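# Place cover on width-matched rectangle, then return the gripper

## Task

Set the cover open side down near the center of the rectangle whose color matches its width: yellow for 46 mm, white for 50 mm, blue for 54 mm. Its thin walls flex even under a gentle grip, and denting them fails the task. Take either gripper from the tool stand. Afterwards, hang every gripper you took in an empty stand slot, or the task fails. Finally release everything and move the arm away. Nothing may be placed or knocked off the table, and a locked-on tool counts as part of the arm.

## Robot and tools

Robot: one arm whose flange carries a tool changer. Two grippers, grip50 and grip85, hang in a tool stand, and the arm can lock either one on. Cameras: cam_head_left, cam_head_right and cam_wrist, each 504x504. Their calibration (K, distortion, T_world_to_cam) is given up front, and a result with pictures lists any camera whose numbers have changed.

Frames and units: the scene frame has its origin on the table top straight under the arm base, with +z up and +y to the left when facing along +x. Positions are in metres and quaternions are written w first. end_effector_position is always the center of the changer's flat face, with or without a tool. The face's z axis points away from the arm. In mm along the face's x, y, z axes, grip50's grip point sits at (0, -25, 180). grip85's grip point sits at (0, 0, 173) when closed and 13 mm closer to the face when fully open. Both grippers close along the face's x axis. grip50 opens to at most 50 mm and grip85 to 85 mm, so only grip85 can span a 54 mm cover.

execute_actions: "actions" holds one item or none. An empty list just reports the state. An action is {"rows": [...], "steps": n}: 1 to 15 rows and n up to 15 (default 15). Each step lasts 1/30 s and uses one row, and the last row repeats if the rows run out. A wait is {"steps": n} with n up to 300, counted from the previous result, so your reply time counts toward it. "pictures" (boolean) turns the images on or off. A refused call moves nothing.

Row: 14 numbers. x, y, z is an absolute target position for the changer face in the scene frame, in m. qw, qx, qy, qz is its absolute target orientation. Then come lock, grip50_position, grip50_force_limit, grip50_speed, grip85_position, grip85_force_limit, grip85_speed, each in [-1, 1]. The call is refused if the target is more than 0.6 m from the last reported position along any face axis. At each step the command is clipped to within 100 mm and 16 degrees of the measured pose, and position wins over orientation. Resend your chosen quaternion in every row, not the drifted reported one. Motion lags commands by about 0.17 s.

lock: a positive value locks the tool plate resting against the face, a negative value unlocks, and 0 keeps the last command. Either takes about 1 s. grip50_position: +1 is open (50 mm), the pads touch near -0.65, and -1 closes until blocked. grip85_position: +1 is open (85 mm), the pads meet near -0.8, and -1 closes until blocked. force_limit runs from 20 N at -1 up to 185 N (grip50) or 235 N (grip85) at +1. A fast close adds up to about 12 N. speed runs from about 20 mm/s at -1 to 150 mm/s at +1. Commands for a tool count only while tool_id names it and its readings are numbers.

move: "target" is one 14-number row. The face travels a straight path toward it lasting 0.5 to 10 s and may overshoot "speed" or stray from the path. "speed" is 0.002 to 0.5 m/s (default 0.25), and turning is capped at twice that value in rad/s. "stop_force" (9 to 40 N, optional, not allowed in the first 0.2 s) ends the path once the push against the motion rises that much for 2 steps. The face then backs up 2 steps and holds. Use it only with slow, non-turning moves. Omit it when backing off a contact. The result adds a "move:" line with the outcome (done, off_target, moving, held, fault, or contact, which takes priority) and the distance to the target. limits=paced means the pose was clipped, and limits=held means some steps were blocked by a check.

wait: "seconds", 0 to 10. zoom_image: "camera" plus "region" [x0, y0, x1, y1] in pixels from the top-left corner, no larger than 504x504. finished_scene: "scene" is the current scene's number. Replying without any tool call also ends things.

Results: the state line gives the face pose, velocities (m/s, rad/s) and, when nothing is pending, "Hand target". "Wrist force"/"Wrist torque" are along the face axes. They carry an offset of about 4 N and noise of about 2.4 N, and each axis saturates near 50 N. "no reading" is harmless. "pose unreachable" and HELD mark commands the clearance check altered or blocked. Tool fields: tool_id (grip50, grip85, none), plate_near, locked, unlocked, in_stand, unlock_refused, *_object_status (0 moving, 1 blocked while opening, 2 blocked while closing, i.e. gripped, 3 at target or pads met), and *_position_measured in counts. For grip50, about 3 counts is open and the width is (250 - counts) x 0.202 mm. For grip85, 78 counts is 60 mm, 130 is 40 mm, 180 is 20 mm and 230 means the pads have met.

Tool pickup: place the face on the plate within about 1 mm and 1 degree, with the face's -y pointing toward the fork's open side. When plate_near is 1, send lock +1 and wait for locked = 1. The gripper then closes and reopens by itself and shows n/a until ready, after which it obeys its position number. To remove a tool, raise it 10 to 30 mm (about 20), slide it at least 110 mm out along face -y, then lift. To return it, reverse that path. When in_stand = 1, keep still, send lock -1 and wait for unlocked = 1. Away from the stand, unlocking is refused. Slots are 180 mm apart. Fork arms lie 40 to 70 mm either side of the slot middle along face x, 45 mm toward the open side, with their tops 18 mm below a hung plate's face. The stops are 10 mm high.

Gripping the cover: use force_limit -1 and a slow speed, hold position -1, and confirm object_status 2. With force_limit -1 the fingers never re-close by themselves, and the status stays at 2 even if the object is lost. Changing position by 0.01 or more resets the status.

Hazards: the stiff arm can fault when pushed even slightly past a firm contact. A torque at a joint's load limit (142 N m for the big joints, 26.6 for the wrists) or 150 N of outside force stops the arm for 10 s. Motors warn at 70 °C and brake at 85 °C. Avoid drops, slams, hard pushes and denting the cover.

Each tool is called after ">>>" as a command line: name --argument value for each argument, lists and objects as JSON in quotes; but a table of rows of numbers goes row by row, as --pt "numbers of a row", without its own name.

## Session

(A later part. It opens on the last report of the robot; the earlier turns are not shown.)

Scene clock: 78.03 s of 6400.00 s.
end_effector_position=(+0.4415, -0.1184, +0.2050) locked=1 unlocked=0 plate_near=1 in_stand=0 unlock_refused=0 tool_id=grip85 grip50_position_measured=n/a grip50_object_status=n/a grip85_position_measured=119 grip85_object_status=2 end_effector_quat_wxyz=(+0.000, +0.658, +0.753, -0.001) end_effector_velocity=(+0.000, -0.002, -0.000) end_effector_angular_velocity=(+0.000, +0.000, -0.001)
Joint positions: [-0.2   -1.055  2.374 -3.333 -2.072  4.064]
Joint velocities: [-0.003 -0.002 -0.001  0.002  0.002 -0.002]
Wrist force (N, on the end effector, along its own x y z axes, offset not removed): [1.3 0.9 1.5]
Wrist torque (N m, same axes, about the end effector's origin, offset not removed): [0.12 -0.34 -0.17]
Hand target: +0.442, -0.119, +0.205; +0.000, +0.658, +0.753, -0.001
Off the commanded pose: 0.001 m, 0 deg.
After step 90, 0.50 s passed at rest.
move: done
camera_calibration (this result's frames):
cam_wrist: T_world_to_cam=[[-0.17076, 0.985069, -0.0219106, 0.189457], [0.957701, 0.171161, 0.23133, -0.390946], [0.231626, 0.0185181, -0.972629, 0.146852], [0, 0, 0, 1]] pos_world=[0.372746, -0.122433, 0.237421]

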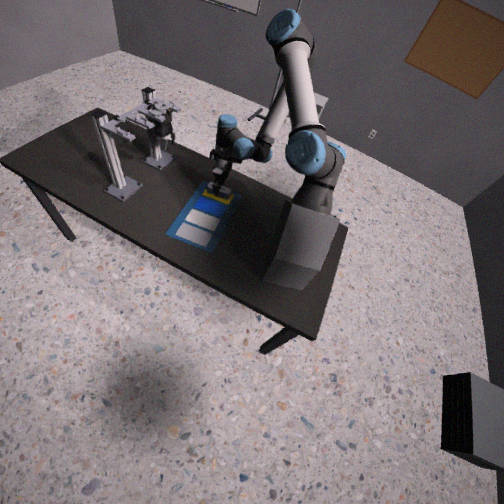

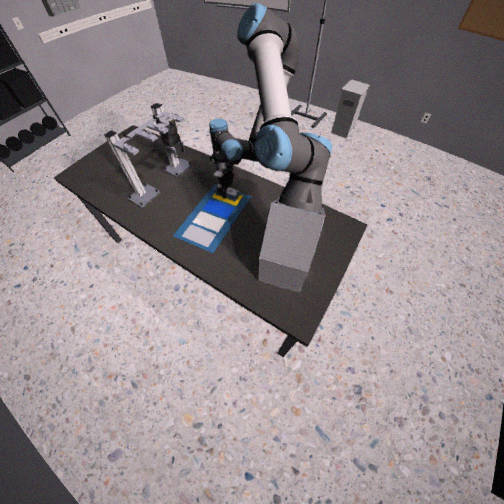

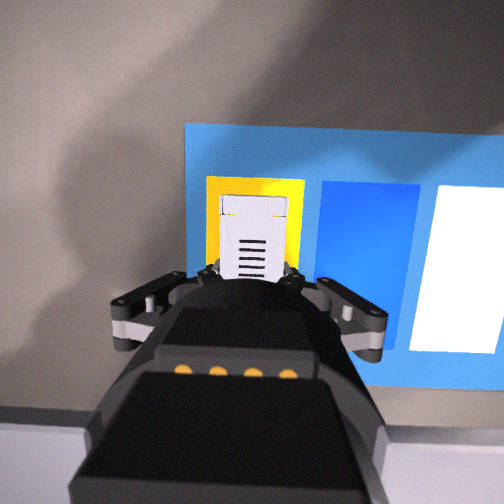

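>>> move --target '[0.443,-0.118,0.1953,0,0.658,0.753,0,0,1,-1,0,-1,-1,-1]' --speed 0.005 --stop_force 9

>>> move --target '[0.443,-0.118,0.1955,0,0.658,0.753,0,0,1,-1,0,1,-1,-0.5]' --speed 0.005

>>> move --target '[0.443,-0.118,0.25,0,0.658,0.753,0,0,1,-1,0,1,-1,-0.5]' --speed 0.08

>>> move --target '[0.622,0.0712,0.382,0,0.7022,0.712,0,0,1,-1,0,1,-1,0]' --speed 0.2

>>> move --target '[0.7496,0.073,0.382,0,0.7022,0.712,0,0,1,-1,0,1,-1,0]' --speed 0.06

>>> move --target '[0.7496,0.073,0.3618,0,0.7022,0.712,0,0,1,-1,0,1,-1,0]' --speed 0.008 --stop_force 15

>>> execute_actions --actions '[{"rows":[[0.7496,0.073,0.3618,0,0.7022,0.712,0,-1,1,-1,0,1,-1,0]],"steps":15}]' --pictures false

>>> execute_actions --actions '[{"steps":30}]' --pictures false

>>> move --target '[0.7496,0.073,0.38,0,0.7022,0.712,0,0,1,-1,0,1,-1,0]' --speed 0.02

Scene clock: 94.03 s of 6400.00 s.
end_effector_position=(+0.4430, -0.1180, +0.1954) locked=1 unlocked=0 plate_near=1 in_stand=0 unlock_refused=0 tool_id=grip85 grip50_position_measured=n/a grip50_object_status=n/a grip85_position_measured=119 grip85_object_status=2 end_effector_quat_wxyz=(+0.000, +0.658, +0.753, -0.000) end_effector_velocity=(-0.000, +0.000, -0.001) end_effector_angular_velocity=(+0.001, +0.001, +0.001)
Joint positions: [-0.209 -1.026  2.363 -3.356 -2.066  4.054]
Joint velocities: [-0.001  0.004 -0.001 -0.003  0.001 -0.002]
Wrist force (N, on the end effector, along its own x y z axes, offset not removed): [4.6 2.3 0.6]
Wrist torque (N m, same axes, about the end effector's origin, offset not removed): [0.31 -0.48 -0.14]
Hand target: +0.443, -0.118, +0.195; +0.000, +0.658, +0.753, -0.000
Off the commanded pose: 0.000 m, 0 deg.
After step 90, 10.83 s passed at rest.
move: done
camera_calibration (this result's frames):
cam_wrist: T_world_to_cam=[[-0.170423, 0.985157, -0.0205183, 0.188745], [0.957654, 0.170497, 0.232012, -0.390391], [0.232067, 0.0198907, -0.972496, 0.137107], [0, 0, 0, 1]] pos_world=[0.374208, -0.12211, 0.227785]

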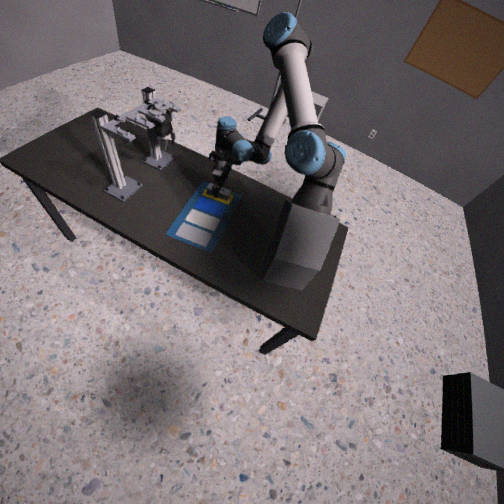

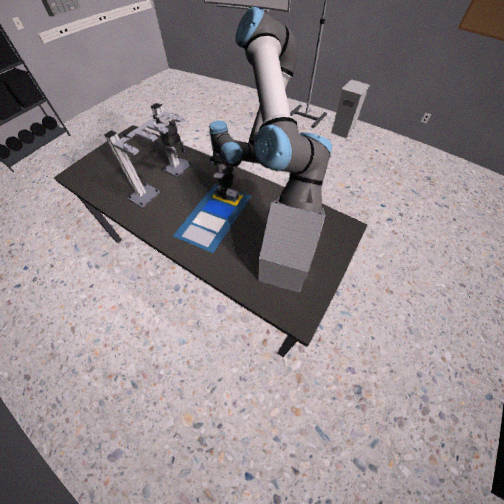

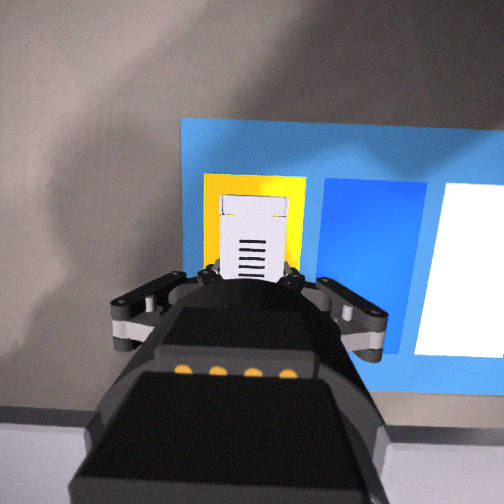

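Scene clock: 95.27 s of 6400.00 s.
end_effector_position=(+0.4430, -0.1180, +0.1955) locked=1 unlocked=0 plate_near=1 in_stand=0 unlock_refused=0 tool_id=grip85 grip50_position_measured=n/a grip50_object_status=n/a grip85_position_measured=3 grip85_object_status=3 end_effector_quat_wxyz=(-0.000, +0.658, +0.753, -0.000) end_effector_velocity=(-0.000, +0.001, -0.000) end_effector_angular_velocity=(+0.001, +0.001, +0.001)
Joint positions: [-0.209 -1.027  2.363 -3.355 -2.066  4.054]
Joint velocities: [0.001 0.001 0.    0.    0.    0.   ]
Wrist force (N, on the end effector, along its own x y z axes, offset not removed): [0.7 0.1 2.6]
Wrist torque (N m, same axes, about the end effector's origin, offset not removed): [0.06 -0.20 -0.06]
Hand target: +0.443, -0.118, +0.196; -0.000, +0.658, +0.753, +0.000
Off the commanded pose: 0.000 m, 0 deg.
move: done
camera_calibration (this result's frames):
cam_wrist: T_world_to_cam=[[-0.17037, 0.985167, -0.0204859, 0.188725], [0.957663, 0.170438, 0.232017, -0.390435], [0.232067, 0.0199101, -0.972496, 0.137186], [0, 0, 0, 1]] pos_world=[0.374222, -0.122112, 0.227867]

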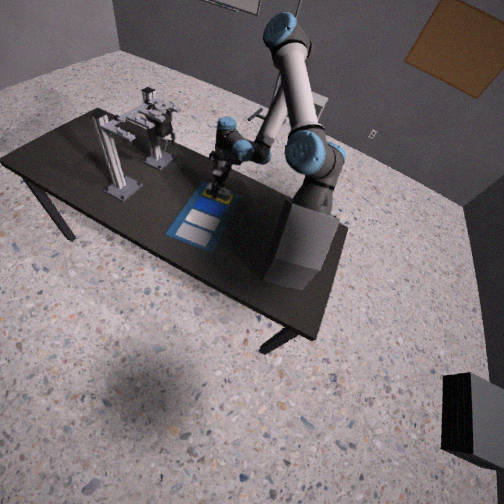

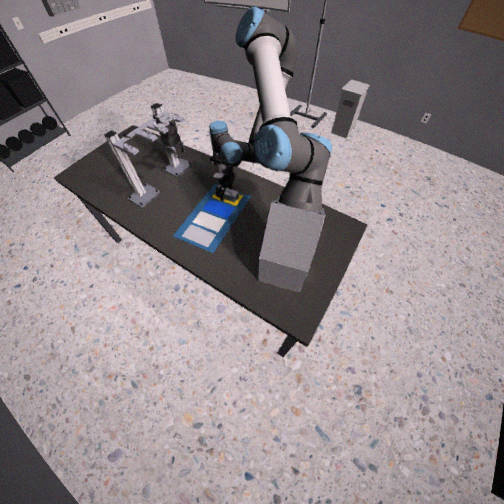

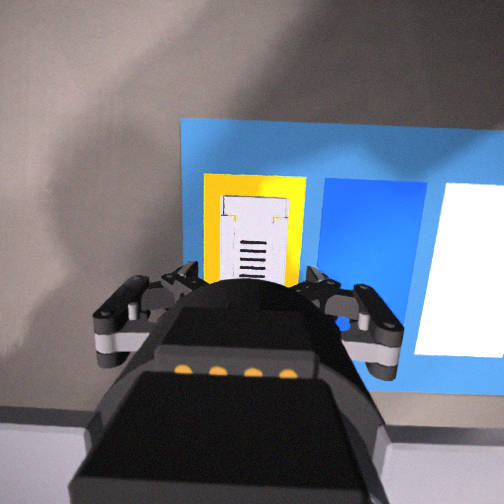

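Scene clock: 96.43 s of 6400.00 s.
end_effector_position=(+0.4430, -0.1180, +0.2499) locked=1 unlocked=0 plate_near=1 in_stand=0 unlock_refused=0 tool_id=grip85 grip50_position_measured=n/a grip50_object_status=n/a grip85_position_measured=3 grip85_object_status=3 end_effector_quat_wxyz=(+0.000, +0.658, +0.753, +0.000) end_effector_velocity=(+0.000, +0.000, +0.002) end_effector_angular_velocity=(-0.001, +0.001, +0.002)
Joint positions: [-0.142 -1.189  2.394 -3.189 -2.094  4.124]
Joint velocities: [ 0.003 -0.006 -0.     0.008 -0.003  0.002]
Wrist force (N, on the end effector, along its own x y z axes, offset not removed): [2.2 1.9 -1.9]
Wrist torque (N m, same axes, about the end effector's origin, offset not removed): [0.38 -0.33 -0.25]
Hand target: +0.443, -0.118, +0.250; -0.000, +0.658, +0.753, +0.000
Off the commanded pose: 0.000 m, 0 deg.
move: done
camera_calibration (this result's frames):
cam_wrist: T_world_to_cam=[[-0.17036, 0.985171, -0.0204036, 0.18977], [0.957618, 0.170405, 0.232227, -0.403119], [0.23226, 0.0200233, -0.972448, 0.189991], [0, 0, 0, 1]] pos_world=[0.374236, -0.122067, 0.282243]

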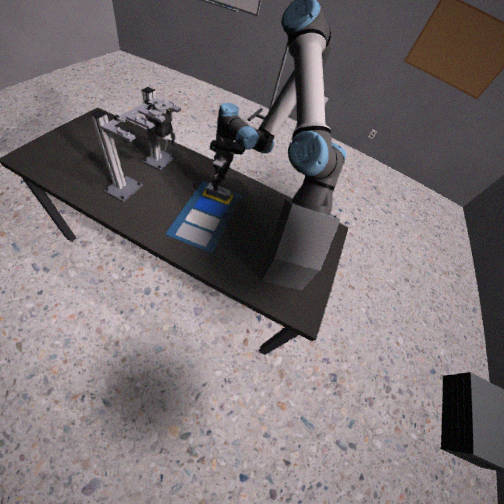

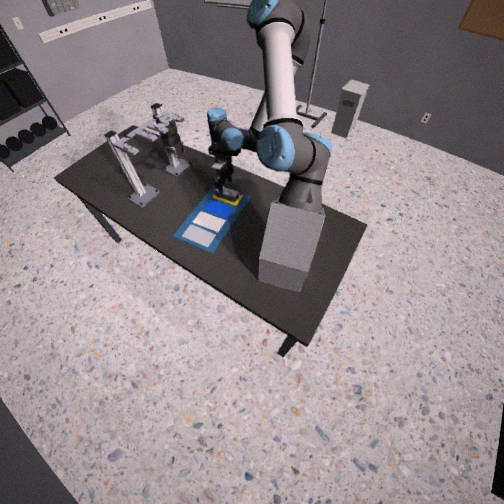

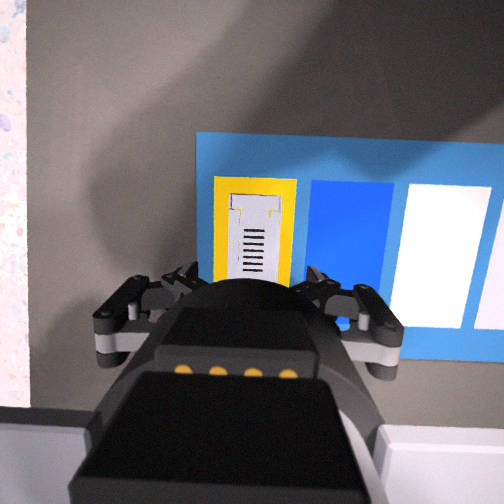

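Scene clock: 98.50 s of 6400.00 s.
end_effector_position=(+0.6221, +0.0711, +0.3822) locked=1 unlocked=0 plate_near=1 in_stand=0 unlock_refused=0 tool_id=grip85 grip50_position_measured=n/a grip50_object_status=n/a grip85_position_measured=3 grip85_object_status=3 end_effector_quat_wxyz=(-0.000, +0.702, +0.712, +0.001) end_effector_velocity=(+0.002, +0.001, +0.001) end_effector_angular_velocity=(-0.001, +0.002, -0.001)
Joint positions: [ 0.37  -1.002  1.777 -2.42  -2.221  4.844]
Joint velocities: [ 0.002  0.004 -0.009  0.009 -0.001  0.005]
Wrist force (N, on the end effector, along its own x y z axes, offset not removed): [2.9 0.5 -2.2]
Wrist torque (N m, same axes, about the end effector's origin, offset not removed): [0.06 -0.50 0.10]
Hand target: +0.622, +0.071, +0.382; -0.000, +0.702, +0.712, +0.001
Off the commanded pose: 0.000 m, 0 deg.
move: done
camera_calibration (this result's frames):
cam_wrist: T_world_to_cam=[[-0.0504788, 0.998542, -0.019128, -0.0393043], [0.971064, 0.0535481, 0.23274, -0.637775], [0.233425, -0.0068261, -0.972351, 0.274472], [0, 0, 0, 1]] pos_world=[0.553268, 0.0752722, 0.414567]

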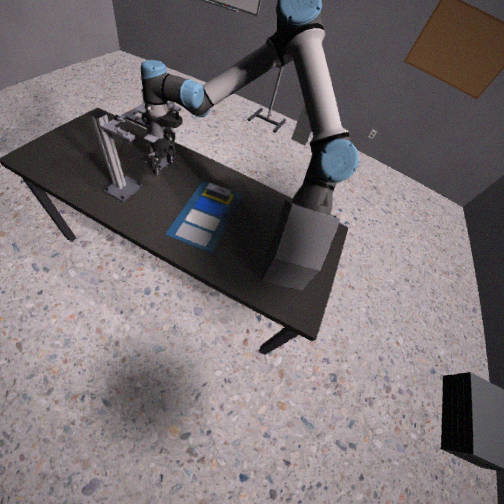

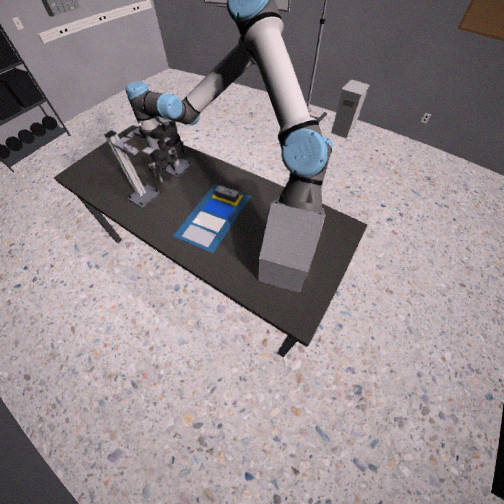

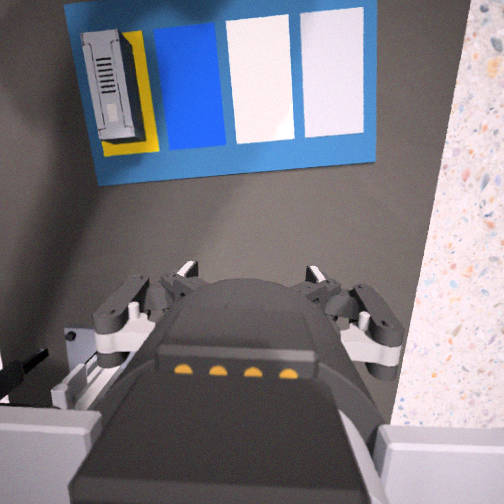

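Scene clock: 101.07 s of 6400.00 s.
end_effector_position=(+0.7493, +0.0728, +0.3821) locked=1 unlocked=0 plate_near=1 in_stand=0 unlock_refused=0 tool_id=grip85 grip50_position_measured=n/a grip50_object_status=n/a grip85_position_measured=3 grip85_object_status=3 end_effector_quat_wxyz=(+0.000, +0.702, +0.712, +0.000) end_effector_velocity=(+0.002, -0.000, -0.000) end_effector_angular_velocity=(+0.000, +0.001, +0.000)
Joint positions: [ 0.352 -0.799  1.342 -2.202 -2.221  4.821]
Joint velocities: [-0.001  0.004 -0.009  0.005  0.    -0.   ]
Wrist force (N, on the end effector, along its own x y z axes, offset not removed): [2.0 1.4 0.1]
Wrist torque (N m, same axes, about the end effector's origin, offset not removed): [0.20 -0.30 -0.31]
Hand target: +0.750, +0.073, +0.382; +0.000, +0.702, +0.712, -0.000
Off the commanded pose: 0.000 m, 0 deg.
move: done
camera_calibration (this result's frames):
cam_wrist: T_world_to_cam=[[-0.0507544, 0.998502, -0.020455, -0.0338616], [0.971186, 0.0541206, 0.232095, -0.761264], [0.232854, -0.0080858, -0.972478, 0.245208], [0, 0, 0, 1]] pos_world=[0.680513, 0.0769937, 0.414452]

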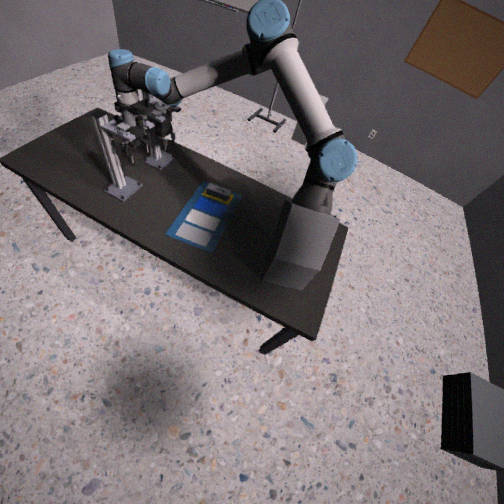

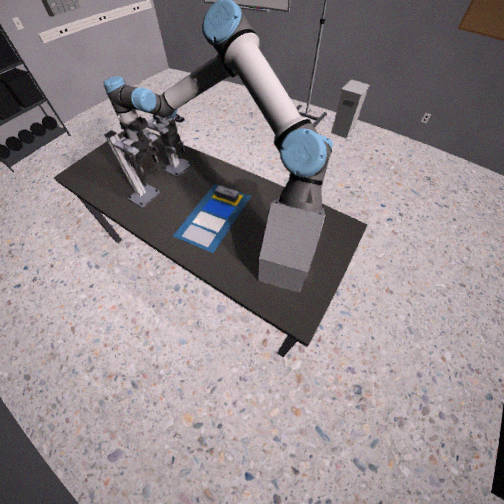

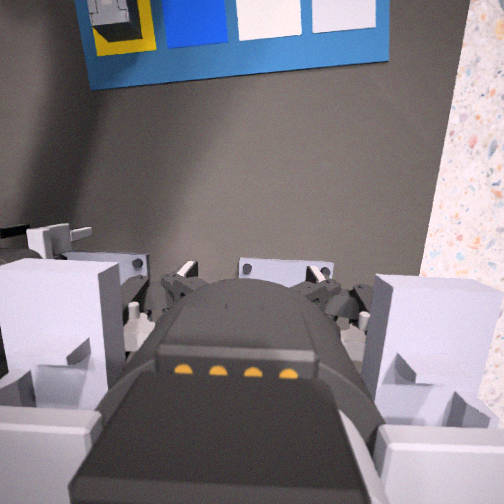

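Scene clock: 103.83 s of 6400.00 s.
end_effector_position=(+0.7496, +0.0730, +0.3620) locked=1 unlocked=0 plate_near=1 in_stand=1 unlock_refused=0 tool_id=grip85 grip50_position_measured=n/a grip50_object_status=n/a grip85_position_measured=3 grip85_object_status=3 end_effector_quat_wxyz=(+0.000, +0.702, +0.712, -0.000) end_effector_velocity=(+0.000, +0.001, -0.002) end_effector_angular_velocity=(+0.000, -0.000, -0.001)
Joint positions: [ 0.336 -0.777  1.353 -2.247 -2.219  4.801]
Joint velocities: [-0.001  0.004 -0.001 -0.004  0.    -0.001]
Wrist force (N, on the end effector, along its own x y z axes, offset not removed): [3.1 4.3 0.7]
Wrist torque (N m, same axes, about the end effector's origin, offset not removed): [0.28 -0.58 0.01]
Hand target: +0.750, +0.073, +0.362; +0.000, +0.702, +0.712, -0.000
Off the commanded pose: 0.000 m, 0 deg.
move: done
camera_calibration (this result's frames):
cam_wrist: T_world_to_cam=[[-0.0506838, 0.998504, -0.0205383, -0.0344829], [0.971209, 0.0540706, 0.232012, -0.756907], [0.232775, -0.00818776, -0.972496, 0.225656], [0, 0, 0, 1]] pos_world=[0.68084, 0.0772054, 0.394353]

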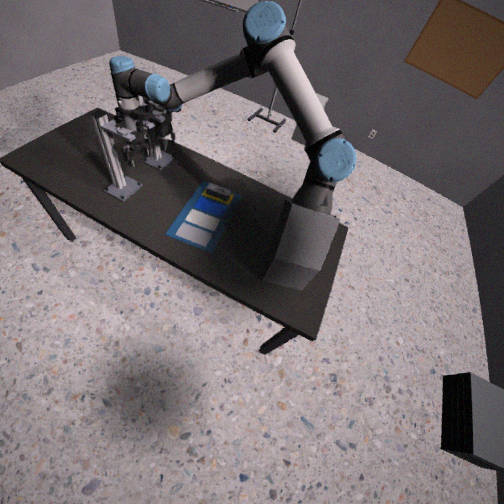

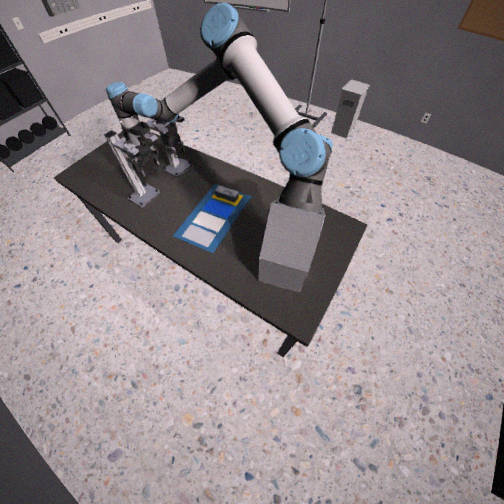

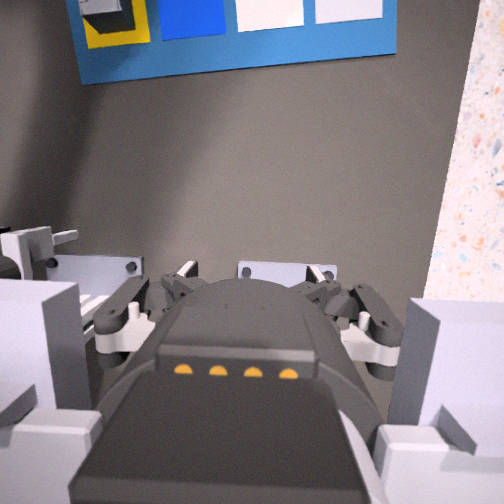

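Scene clock: 104.33 s of 6400.00 s.
end_effector_position=(+0.7496, +0.0730, +0.3618) locked=0 unlocked=0 plate_near=1 in_stand=1 unlock_refused=0 tool_id=none grip50_position_measured=n/a grip50_object_status=n/a grip85_position_measured=n/a grip85_object_status=n/a end_effector_quat_wxyz=(+0.000, +0.702, +0.712, +0.000) end_effector_velocity=(-0.000, +0.001, -0.001) end_effector_angular_velocity=(+0.001, +0.002, +0.001)
Joint positions: [ 0.335 -0.777  1.353 -2.247 -2.219  4.801]
Joint velocities: [ 0.     0.002 -0.     0.001  0.001  0.001]
Wrist force (N, on the end effector, along its own x y z axes, offset not removed): [1.9 2.1 -0.8]
Wrist torque (N m, same axes, about the end effector's origin, offset not removed): [0.16 -0.22 -0.24]
Hand target: +0.750, +0.073, +0.362; +0.000, +0.702, +0.712, -0.000
Off the commanded pose: 0.000 m, 0 deg.
Steps of this call (steps 1 to 15: all 15 steps of this action). Readings (end_effector_position | what the end effector reports):
1: (+0.7496, +0.0730, +0.3619) | locked=1 unlocked=0 plate_near=1 in_stand=1 unlock_refused=0 tool_id=grip85 grip50_position_measured=n/a grip50_object_status=n/a grip85_position_measured=3 grip85_object_status=3
2: (+0.7496, +0.0730, +0.3618) | locked=1 unlocked=0 plate_near=1 in_stand=1 unlock_refused=0 tool_id=grip85 grip50_position_measured=n/a grip50_object_status=n/a grip85_position_measured=3 grip85_object_status=3
4: (+0.7496, +0.0730, +0.3618) | locked=1 unlocked=0 plate_near=1 in_stand=1 unlock_refused=0 tool_id=grip85 grip50_position_measured=n/a grip50_object_status=n/a grip85_position_measured=3 grip85_object_status=3
8: (+0.7496, +0.0730, +0.3618) | locked=0 unlocked=0 plate_near=1 in_stand=1 unlock_refused=0 tool_id=none grip50_position_measured=n/a grip50_object_status=n/a grip85_position_measured=n/a grip85_object_status=n/a
15: the state above

Scene clock: 105.33 s of 6400.00 s.
end_effector_position=(+0.7496, +0.0730, +0.3618) locked=0 unlocked=1 plate_near=1 in_stand=1 unlock_refused=0 tool_id=none grip50_position_measured=n/a grip50_object_status=n/a grip85_position_measured=n/a grip85_object_status=n/a end_effector_quat_wxyz=(-0.000, +0.702, +0.712, +0.000) end_effector_velocity=(+0.000, +0.000, -0.001) end_effector_angular_velocity=(+0.000, +0.001, -0.001)
Joint positions: [ 0.335 -0.777  1.353 -2.247 -2.219  4.801]
Joint velocities: [-0.001  0.002 -0.001 -0.     0.     0.001]
Wrist force (N, on the end effector, along its own x y z axes, offset not removed): [2.8 0.0 -6.0]
Wrist torque (N m, same axes, about the end effector's origin, offset not removed): [0.00 -0.36 -0.10]
Hand target: +0.750, +0.073, +0.362; +0.000, +0.702, +0.712, -0.000
Off the commanded pose: 0.000 m, 0 deg.
Steps of this call (steps 1 to 30: nothing new was sent). Readings (end_effector_position | what the end effector reports):
1: (+0.7496, +0.0730, +0.3618) | locked=0 unlocked=0 plate_near=1 in_stand=1 unlock_refused=0 tool_id=none grip50_position_measured=n/a grip50_object_status=n/a grip85_position_measured=n/a grip85_object_status=n/a
2: (+0.7496, +0.0730, +0.3618) | locked=0 unlocked=0 plate_near=1 in_stand=1 unlock_refused=0 tool_id=none grip50_position_measured=n/a grip50_object_status=n/a grip85_position_measured=n/a grip85_object_status=n/a
4: (+0.7496, +0.0730, +0.3618) | locked=0 unlocked=0 plate_near=1 in_stand=1 unlock_refused=0 tool_id=none grip50_position_measured=n/a grip50_object_status=n/a grip85_position_measured=n/a grip85_object_status=n/a
8: (+0.7496, +0.0730, +0.3618) | locked=0 unlocked=0 plate_near=1 in_stand=1 unlock_refused=0 tool_id=none grip50_position_measured=n/a grip50_object_status=n/a grip85_position_measured=n/a grip85_object_status=n/a
30: the state above

Scene clock: 106.53 s of 6400.00 s.
end_effector_position=(+0.7496, +0.0730, +0.3798) locked=0 unlocked=1 plate_near=0 in_stand=0 unlock_refused=0 tool_id=none grip50_position_measured=n/a grip50_object_status=n/a grip85_position_measured=n/a grip85_object_status=n/a end_effector_quat_wxyz=(-0.000, +0.702, +0.712, +0.000) end_effector_velocity=(+0.001, -0.001, +0.002) end_effector_angular_velocity=(+0.000, +0.000, -0.002)
Joint positions: [ 0.35  -0.795  1.342 -2.207 -2.221  4.819]
Joint velocities: [ 0.001 -0.002 -0.003  0.006  0.     0.003]
Wrist force (N, on the end effector, along its own x y z axes, offset not removed): [-0.1 -2.0 0.0]
Wrist torque (N m, same axes, about the end effector's origin, offset not removed): [-0.07 -0.23 -0.25]
Hand target: +0.750, +0.073, +0.380; -0.000, +0.702, +0.712, +0.000
Off the commanded pose: 0.000 m, 0 deg.
move: done
camera_calibration (this result's frames):
cam_wrist: T_world_to_cam=[[-0.0506602, 0.998507, -0.020442, -0.0341765], [0.971197, 0.0540257, 0.232071, -0.761031], [0.232829, -0.0080964, -0.972484, 0.242915], [0, 0, 0, 1]] pos_world=[0.680822, 0.0772074, 0.412146]

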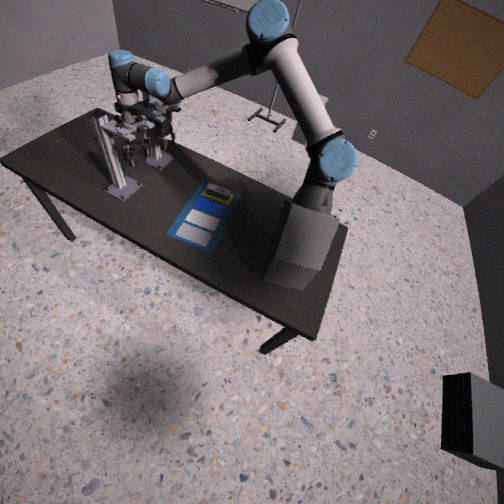

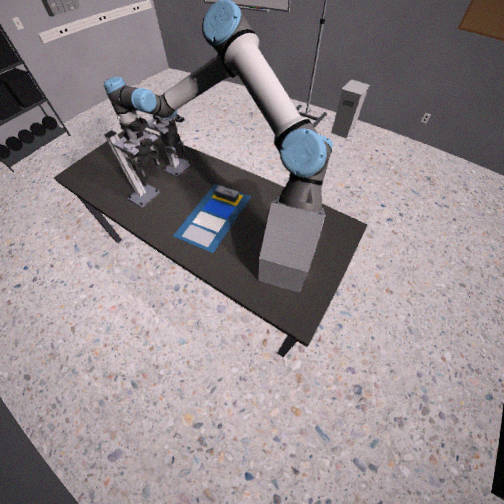

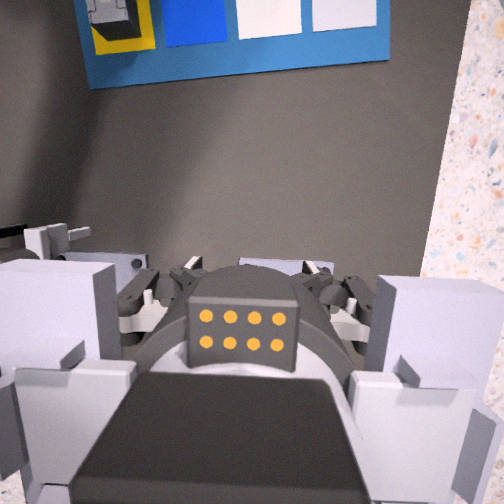

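>>> move --target '[0.7,0.07,0.47,0,0.7022,0.712,0,0,1,-1,0,1,-1,0]' --speed 0.15

>>> finished_scene --scene 2

Scene clock: 114.83 s of 6400.00 s.
end_effector_position=(+0.7001, +0.0701, +0.4698) locked=0 unlocked=1 plate_near=0 in_stand=0 unlock_refused=0 tool_id=none grip50_position_measured=n/a grip50_object_status=n/a grip85_position_measured=n/a grip85_object_status=n/a end_effector_quat_wxyz=(-0.000, +0.702, +0.712, +0.000) end_effector_velocity=(-0.001, -0.000, +0.001) end_effector_angular_velocity=(-0.000, +0.001, -0.001)
Joint positions: [ 0.433 -0.968  1.441 -2.07  -2.225  4.924]
Joint velocities: [ 0.001 -0.002  0.001  0.004 -0.     0.003]
Wrist force (N, on the end effector, along its own x y z axes, offset not removed): [3.5 1.7 -0.3]
Wrist torque (N m, same axes, about the end effector's origin, offset not removed): [0.24 -0.48 -0.13]
Hand target: +0.700, +0.070, +0.470; -0.000, +0.702, +0.712, +0.000
Off the commanded pose: 0.000 m, 0 deg.
After step 90, 4.07 s passed at rest.
move: done
camera_calibration (this result's frames):
cam_wrist: T_world_to_cam=[[-0.0506593, 0.998511, -0.020248, -0.0320327], [0.971197, 0.0539798, 0.232082, -0.733712], [0.232829, -0.00790771, -0.972485, 0.341958], [0, 0, 0, 1]] pos_world=[0.631338, 0.0742947, 0.502182]

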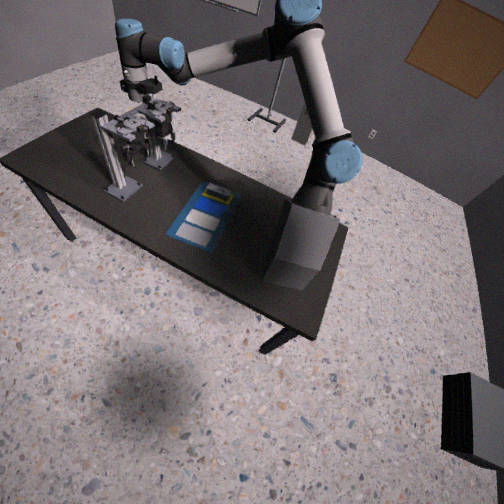

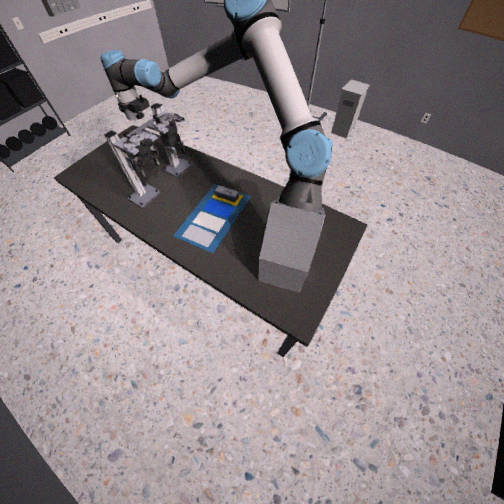

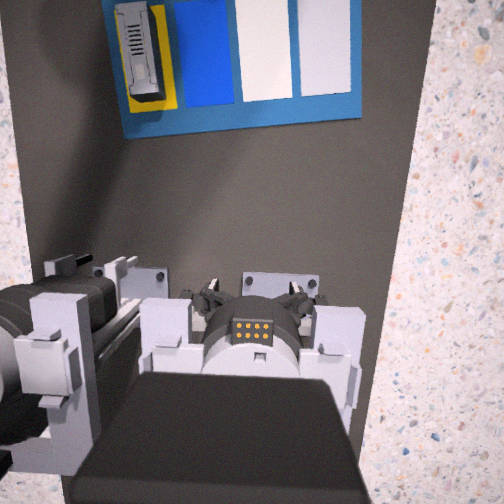

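The scene is finished: the task was done.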